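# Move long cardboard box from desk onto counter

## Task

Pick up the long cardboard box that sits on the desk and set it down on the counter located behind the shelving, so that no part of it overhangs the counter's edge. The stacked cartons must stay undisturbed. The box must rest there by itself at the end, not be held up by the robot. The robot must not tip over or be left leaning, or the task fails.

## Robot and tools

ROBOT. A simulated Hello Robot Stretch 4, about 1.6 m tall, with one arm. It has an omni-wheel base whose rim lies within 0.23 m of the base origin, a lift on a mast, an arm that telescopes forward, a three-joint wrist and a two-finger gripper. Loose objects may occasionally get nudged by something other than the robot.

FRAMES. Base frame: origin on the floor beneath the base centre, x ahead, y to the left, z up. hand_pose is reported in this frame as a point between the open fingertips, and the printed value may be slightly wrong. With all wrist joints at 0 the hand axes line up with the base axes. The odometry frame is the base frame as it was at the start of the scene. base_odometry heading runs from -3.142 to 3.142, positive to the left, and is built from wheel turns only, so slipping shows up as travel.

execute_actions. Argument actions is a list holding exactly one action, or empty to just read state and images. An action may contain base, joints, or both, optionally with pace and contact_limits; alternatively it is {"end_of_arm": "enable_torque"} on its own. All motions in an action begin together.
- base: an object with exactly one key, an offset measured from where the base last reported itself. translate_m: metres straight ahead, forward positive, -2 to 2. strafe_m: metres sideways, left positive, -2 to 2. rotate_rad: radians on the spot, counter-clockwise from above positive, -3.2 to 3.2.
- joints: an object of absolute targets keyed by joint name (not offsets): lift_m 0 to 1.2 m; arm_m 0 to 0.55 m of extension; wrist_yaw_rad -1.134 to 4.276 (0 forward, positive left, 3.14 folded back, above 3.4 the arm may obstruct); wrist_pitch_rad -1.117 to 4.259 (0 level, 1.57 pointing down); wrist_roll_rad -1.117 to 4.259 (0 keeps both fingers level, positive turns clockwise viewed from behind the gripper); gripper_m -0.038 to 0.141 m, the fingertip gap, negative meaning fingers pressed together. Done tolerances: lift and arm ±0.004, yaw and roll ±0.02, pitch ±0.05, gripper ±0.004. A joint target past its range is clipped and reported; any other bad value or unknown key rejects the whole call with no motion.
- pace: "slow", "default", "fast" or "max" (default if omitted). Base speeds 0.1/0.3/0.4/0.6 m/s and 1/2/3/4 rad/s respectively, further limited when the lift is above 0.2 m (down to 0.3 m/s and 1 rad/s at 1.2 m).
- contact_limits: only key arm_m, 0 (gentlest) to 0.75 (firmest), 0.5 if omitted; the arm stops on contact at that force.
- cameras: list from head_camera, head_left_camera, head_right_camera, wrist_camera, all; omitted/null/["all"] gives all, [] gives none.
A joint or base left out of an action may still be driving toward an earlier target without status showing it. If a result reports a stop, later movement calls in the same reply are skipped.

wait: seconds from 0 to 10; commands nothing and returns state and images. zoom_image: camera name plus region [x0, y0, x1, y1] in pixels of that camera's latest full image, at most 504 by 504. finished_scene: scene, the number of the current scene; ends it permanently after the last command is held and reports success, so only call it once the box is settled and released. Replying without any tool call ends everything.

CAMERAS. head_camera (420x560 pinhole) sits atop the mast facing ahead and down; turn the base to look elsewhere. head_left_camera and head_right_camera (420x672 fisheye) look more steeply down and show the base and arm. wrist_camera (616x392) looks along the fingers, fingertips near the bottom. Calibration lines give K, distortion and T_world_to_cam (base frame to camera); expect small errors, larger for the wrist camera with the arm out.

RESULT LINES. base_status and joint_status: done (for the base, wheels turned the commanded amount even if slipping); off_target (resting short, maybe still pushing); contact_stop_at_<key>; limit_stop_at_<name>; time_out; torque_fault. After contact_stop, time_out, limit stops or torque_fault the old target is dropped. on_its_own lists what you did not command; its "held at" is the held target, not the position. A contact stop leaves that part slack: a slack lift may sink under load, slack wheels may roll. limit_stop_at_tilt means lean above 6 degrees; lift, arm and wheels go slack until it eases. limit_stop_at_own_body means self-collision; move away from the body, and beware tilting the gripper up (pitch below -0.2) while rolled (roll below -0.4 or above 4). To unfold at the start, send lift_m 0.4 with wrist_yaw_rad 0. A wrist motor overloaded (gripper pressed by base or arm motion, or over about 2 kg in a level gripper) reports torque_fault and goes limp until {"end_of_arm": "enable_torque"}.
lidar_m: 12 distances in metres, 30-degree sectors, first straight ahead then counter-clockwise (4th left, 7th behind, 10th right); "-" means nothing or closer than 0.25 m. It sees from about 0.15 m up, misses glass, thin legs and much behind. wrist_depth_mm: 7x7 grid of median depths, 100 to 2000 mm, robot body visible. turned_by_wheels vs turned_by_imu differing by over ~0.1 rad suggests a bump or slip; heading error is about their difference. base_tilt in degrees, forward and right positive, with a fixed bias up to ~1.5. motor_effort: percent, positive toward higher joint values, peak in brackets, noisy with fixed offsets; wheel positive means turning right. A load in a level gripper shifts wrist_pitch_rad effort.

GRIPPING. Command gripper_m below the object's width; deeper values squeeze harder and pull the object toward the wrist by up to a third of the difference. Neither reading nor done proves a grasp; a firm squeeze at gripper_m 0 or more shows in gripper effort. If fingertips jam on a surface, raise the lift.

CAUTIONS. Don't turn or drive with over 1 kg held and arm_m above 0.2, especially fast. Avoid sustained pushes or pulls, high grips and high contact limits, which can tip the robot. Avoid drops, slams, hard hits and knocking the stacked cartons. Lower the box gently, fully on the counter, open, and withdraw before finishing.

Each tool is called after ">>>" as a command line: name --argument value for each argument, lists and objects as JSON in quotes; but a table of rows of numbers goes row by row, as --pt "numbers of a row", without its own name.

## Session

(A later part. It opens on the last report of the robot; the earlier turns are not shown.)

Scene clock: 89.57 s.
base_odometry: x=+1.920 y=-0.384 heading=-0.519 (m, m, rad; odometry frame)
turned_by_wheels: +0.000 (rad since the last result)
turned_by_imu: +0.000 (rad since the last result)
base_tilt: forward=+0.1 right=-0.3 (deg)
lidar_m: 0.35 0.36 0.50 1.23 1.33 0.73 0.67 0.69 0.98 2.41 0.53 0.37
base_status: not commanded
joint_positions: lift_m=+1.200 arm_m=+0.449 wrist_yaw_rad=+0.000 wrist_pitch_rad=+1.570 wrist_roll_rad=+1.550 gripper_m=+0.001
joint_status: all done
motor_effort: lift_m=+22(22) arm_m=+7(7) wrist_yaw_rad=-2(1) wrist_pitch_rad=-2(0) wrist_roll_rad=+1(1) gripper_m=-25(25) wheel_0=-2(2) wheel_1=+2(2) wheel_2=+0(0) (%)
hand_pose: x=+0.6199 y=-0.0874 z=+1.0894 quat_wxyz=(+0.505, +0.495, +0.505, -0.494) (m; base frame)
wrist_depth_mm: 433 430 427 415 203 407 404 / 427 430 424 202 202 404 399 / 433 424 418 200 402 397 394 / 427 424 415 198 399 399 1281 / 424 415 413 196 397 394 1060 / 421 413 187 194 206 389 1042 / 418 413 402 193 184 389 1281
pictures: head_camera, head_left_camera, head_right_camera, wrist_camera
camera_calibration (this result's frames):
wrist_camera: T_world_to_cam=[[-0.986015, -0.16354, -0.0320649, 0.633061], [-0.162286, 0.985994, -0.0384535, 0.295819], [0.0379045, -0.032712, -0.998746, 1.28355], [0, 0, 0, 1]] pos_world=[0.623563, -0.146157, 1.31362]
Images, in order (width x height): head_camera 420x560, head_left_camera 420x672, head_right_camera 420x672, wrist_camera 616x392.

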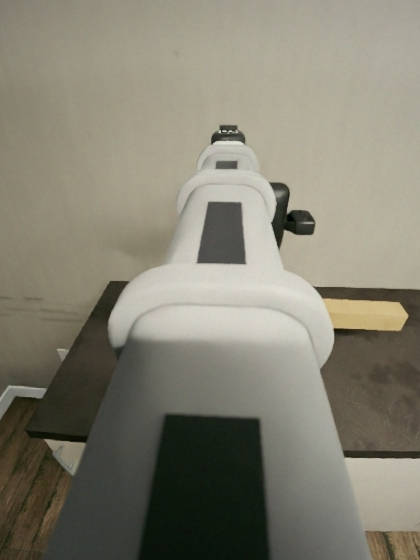

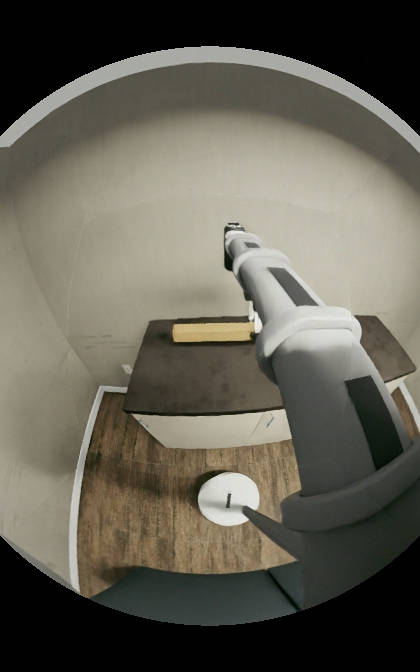

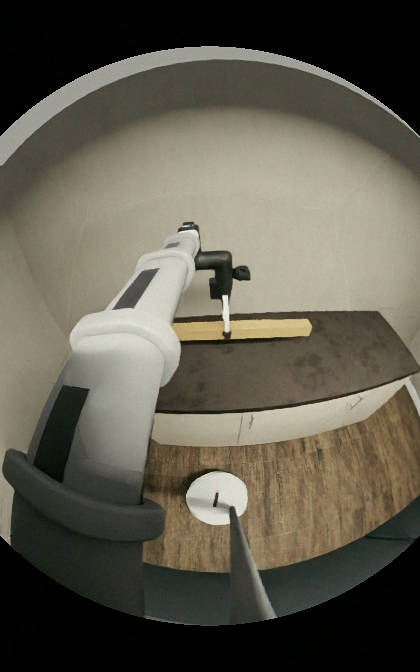

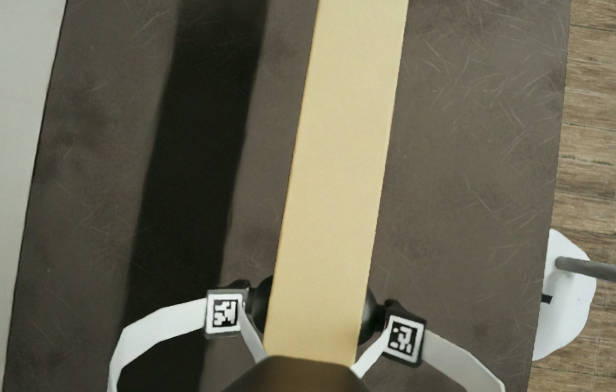

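>>> execute_actions --actions '[{"joints":{"lift_m":1.053}}]' --cameras '[]'

>>> execute_actions --actions '[{"joints":{"gripper_m":0.1},"pace":"slow"}]' --cameras '[]'

>>> execute_actions --actions '[{"joints":{"lift_m":1.13}}]' --cameras '["head_left_camera"]'

>>> finished_scene --scene 1

Scene clock: 100.33 s.
base_odometry: x=+1.920 y=-0.384 heading=-0.519 (m, m, rad; odometry frame)
turned_by_wheels: +0.000 (rad since the last result)
turned_by_imu: +0.001 (rad since the last result)
base_tilt: forward=+0.2 right=-0.3 (deg)
lidar_m: 0.35 0.38 0.53 1.25 1.30 0.72 0.69 0.71 0.99 2.42 0.49 0.35
base_status: not commanded
joint_positions: lift_m=+1.053 arm_m=+0.449 wrist_yaw_rad=+0.000 wrist_pitch_rad=+1.570 wrist_roll_rad=+1.550 gripper_m=+0.001
joint_status: all done
motor_effort: lift_m=+13(20) arm_m=+7(7) wrist_yaw_rad=-2(1) wrist_pitch_rad=+0(2) wrist_roll_rad=+2(1) gripper_m=-26(26) wheel_0=-2(2) wheel_1=+2(2) wheel_2=+0(0) (%)
hand_pose: x=+0.6199 y=-0.0874 z=+0.9431 quat_wxyz=(+0.505, +0.495, +0.505, -0.494) (m; base frame)
wrist_depth_mm: 279 273 270 266 203 257 255 / 276 271 267 203 202 256 254 / 274 271 266 199 256 255 252 / 272 268 263 198 255 254 252 / 271 266 262 195 255 252 249 / 268 264 188 194 207 249 245 / 265 262 259 193 183 246 246
pictures: none
No camera images: the call's "cameras" was empty. Leave "cameras" out to get every camera's image.

Scene clock: 104.10 s.
base_odometry: x=+1.920 y=-0.384 heading=-0.519 (m, m, rad; odometry frame)
turned_by_wheels: +0.000 (rad since the last result)
turned_by_imu: +0.001 (rad since the last result)
base_tilt: forward=+0.2 right=-0.3 (deg)
lidar_m: 0.31 0.38 0.55 1.26 1.31 0.74 0.67 0.72 0.99 2.45 0.53 0.37
base_status: not commanded
joint_positions: lift_m=+1.053 arm_m=+0.449 wrist_yaw_rad=+0.000 wrist_pitch_rad=+1.570 wrist_roll_rad=+1.550 gripper_m=+0.100
joint_status: all done
motor_effort: lift_m=+13(13) arm_m=+7(7) wrist_yaw_rad=-1(0) wrist_pitch_rad=+0(1) wrist_roll_rad=+1(2) gripper_m=-2(24) wheel_0=-2(1) wheel_1=+2(2) wheel_2=+0(0) (%)
hand_pose: x=+0.6199 y=-0.0874 z=+0.9431 quat_wxyz=(+0.505, +0.495, +0.505, -0.494) (m; base frame)
wrist_depth_mm: 278 274 270 267 213 258 255 / 276 273 267 265 258 257 254 / 273 270 265 212 257 255 251 / 272 268 263 210 255 254 251 / 271 266 263 208 254 251 247 / 267 264 200 206 253 250 247 / 266 262 258 147 250 247 245
pictures: none
No camera images: the call's "cameras" was empty. Leave "cameras" out to get every camera's image.

Scene clock: 105.40 s.
base_odometry: x=+1.920 y=-0.384 heading=-0.519 (m, m, rad; odometry frame)
turned_by_wheels: +0.000 (rad since the last result)
turned_by_imu: +0.000 (rad since the last result)
base_tilt: forward=+0.2 right=-0.3 (deg)
lidar_m: 0.35 0.38 0.54 1.27 1.34 0.71 0.67 0.72 0.98 2.44 0.54 0.36
base_status: not commanded
joint_positions: lift_m=+1.130 arm_m=+0.449 wrist_yaw_rad=+0.000 wrist_pitch_rad=+1.570 wrist_roll_rad=+1.550 gripper_m=+0.100
joint_status: all done
motor_effort: lift_m=+23(24) arm_m=+7(7) wrist_yaw_rad=-1(1) wrist_pitch_rad=-2(1) wrist_roll_rad=+1(2) gripper_m=-1(3) wheel_0=-2(2) wheel_1=+2(2) wheel_2=+0(0) (%)
hand_pose: x=+0.6199 y=-0.0874 z=+1.0193 quat_wxyz=(+0.505, +0.495, +0.505, -0.494) (m; base frame)
wrist_depth_mm: 359 353 351 347 338 334 332 / 359 351 349 342 336 332 329 / 353 349 345 340 334 330 325 / 351 349 343 287 334 327 325 / 349 343 340 286 330 325 320 / 345 342 200 283 327 320 320 / 343 340 334 148 325 319 319
pictures: head_left_camera
Images, in order (width x height): head_left_camera 420x672.

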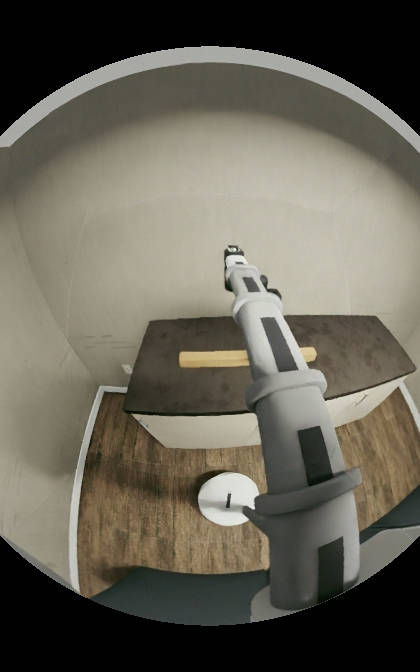

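The scene is finished: the task was done.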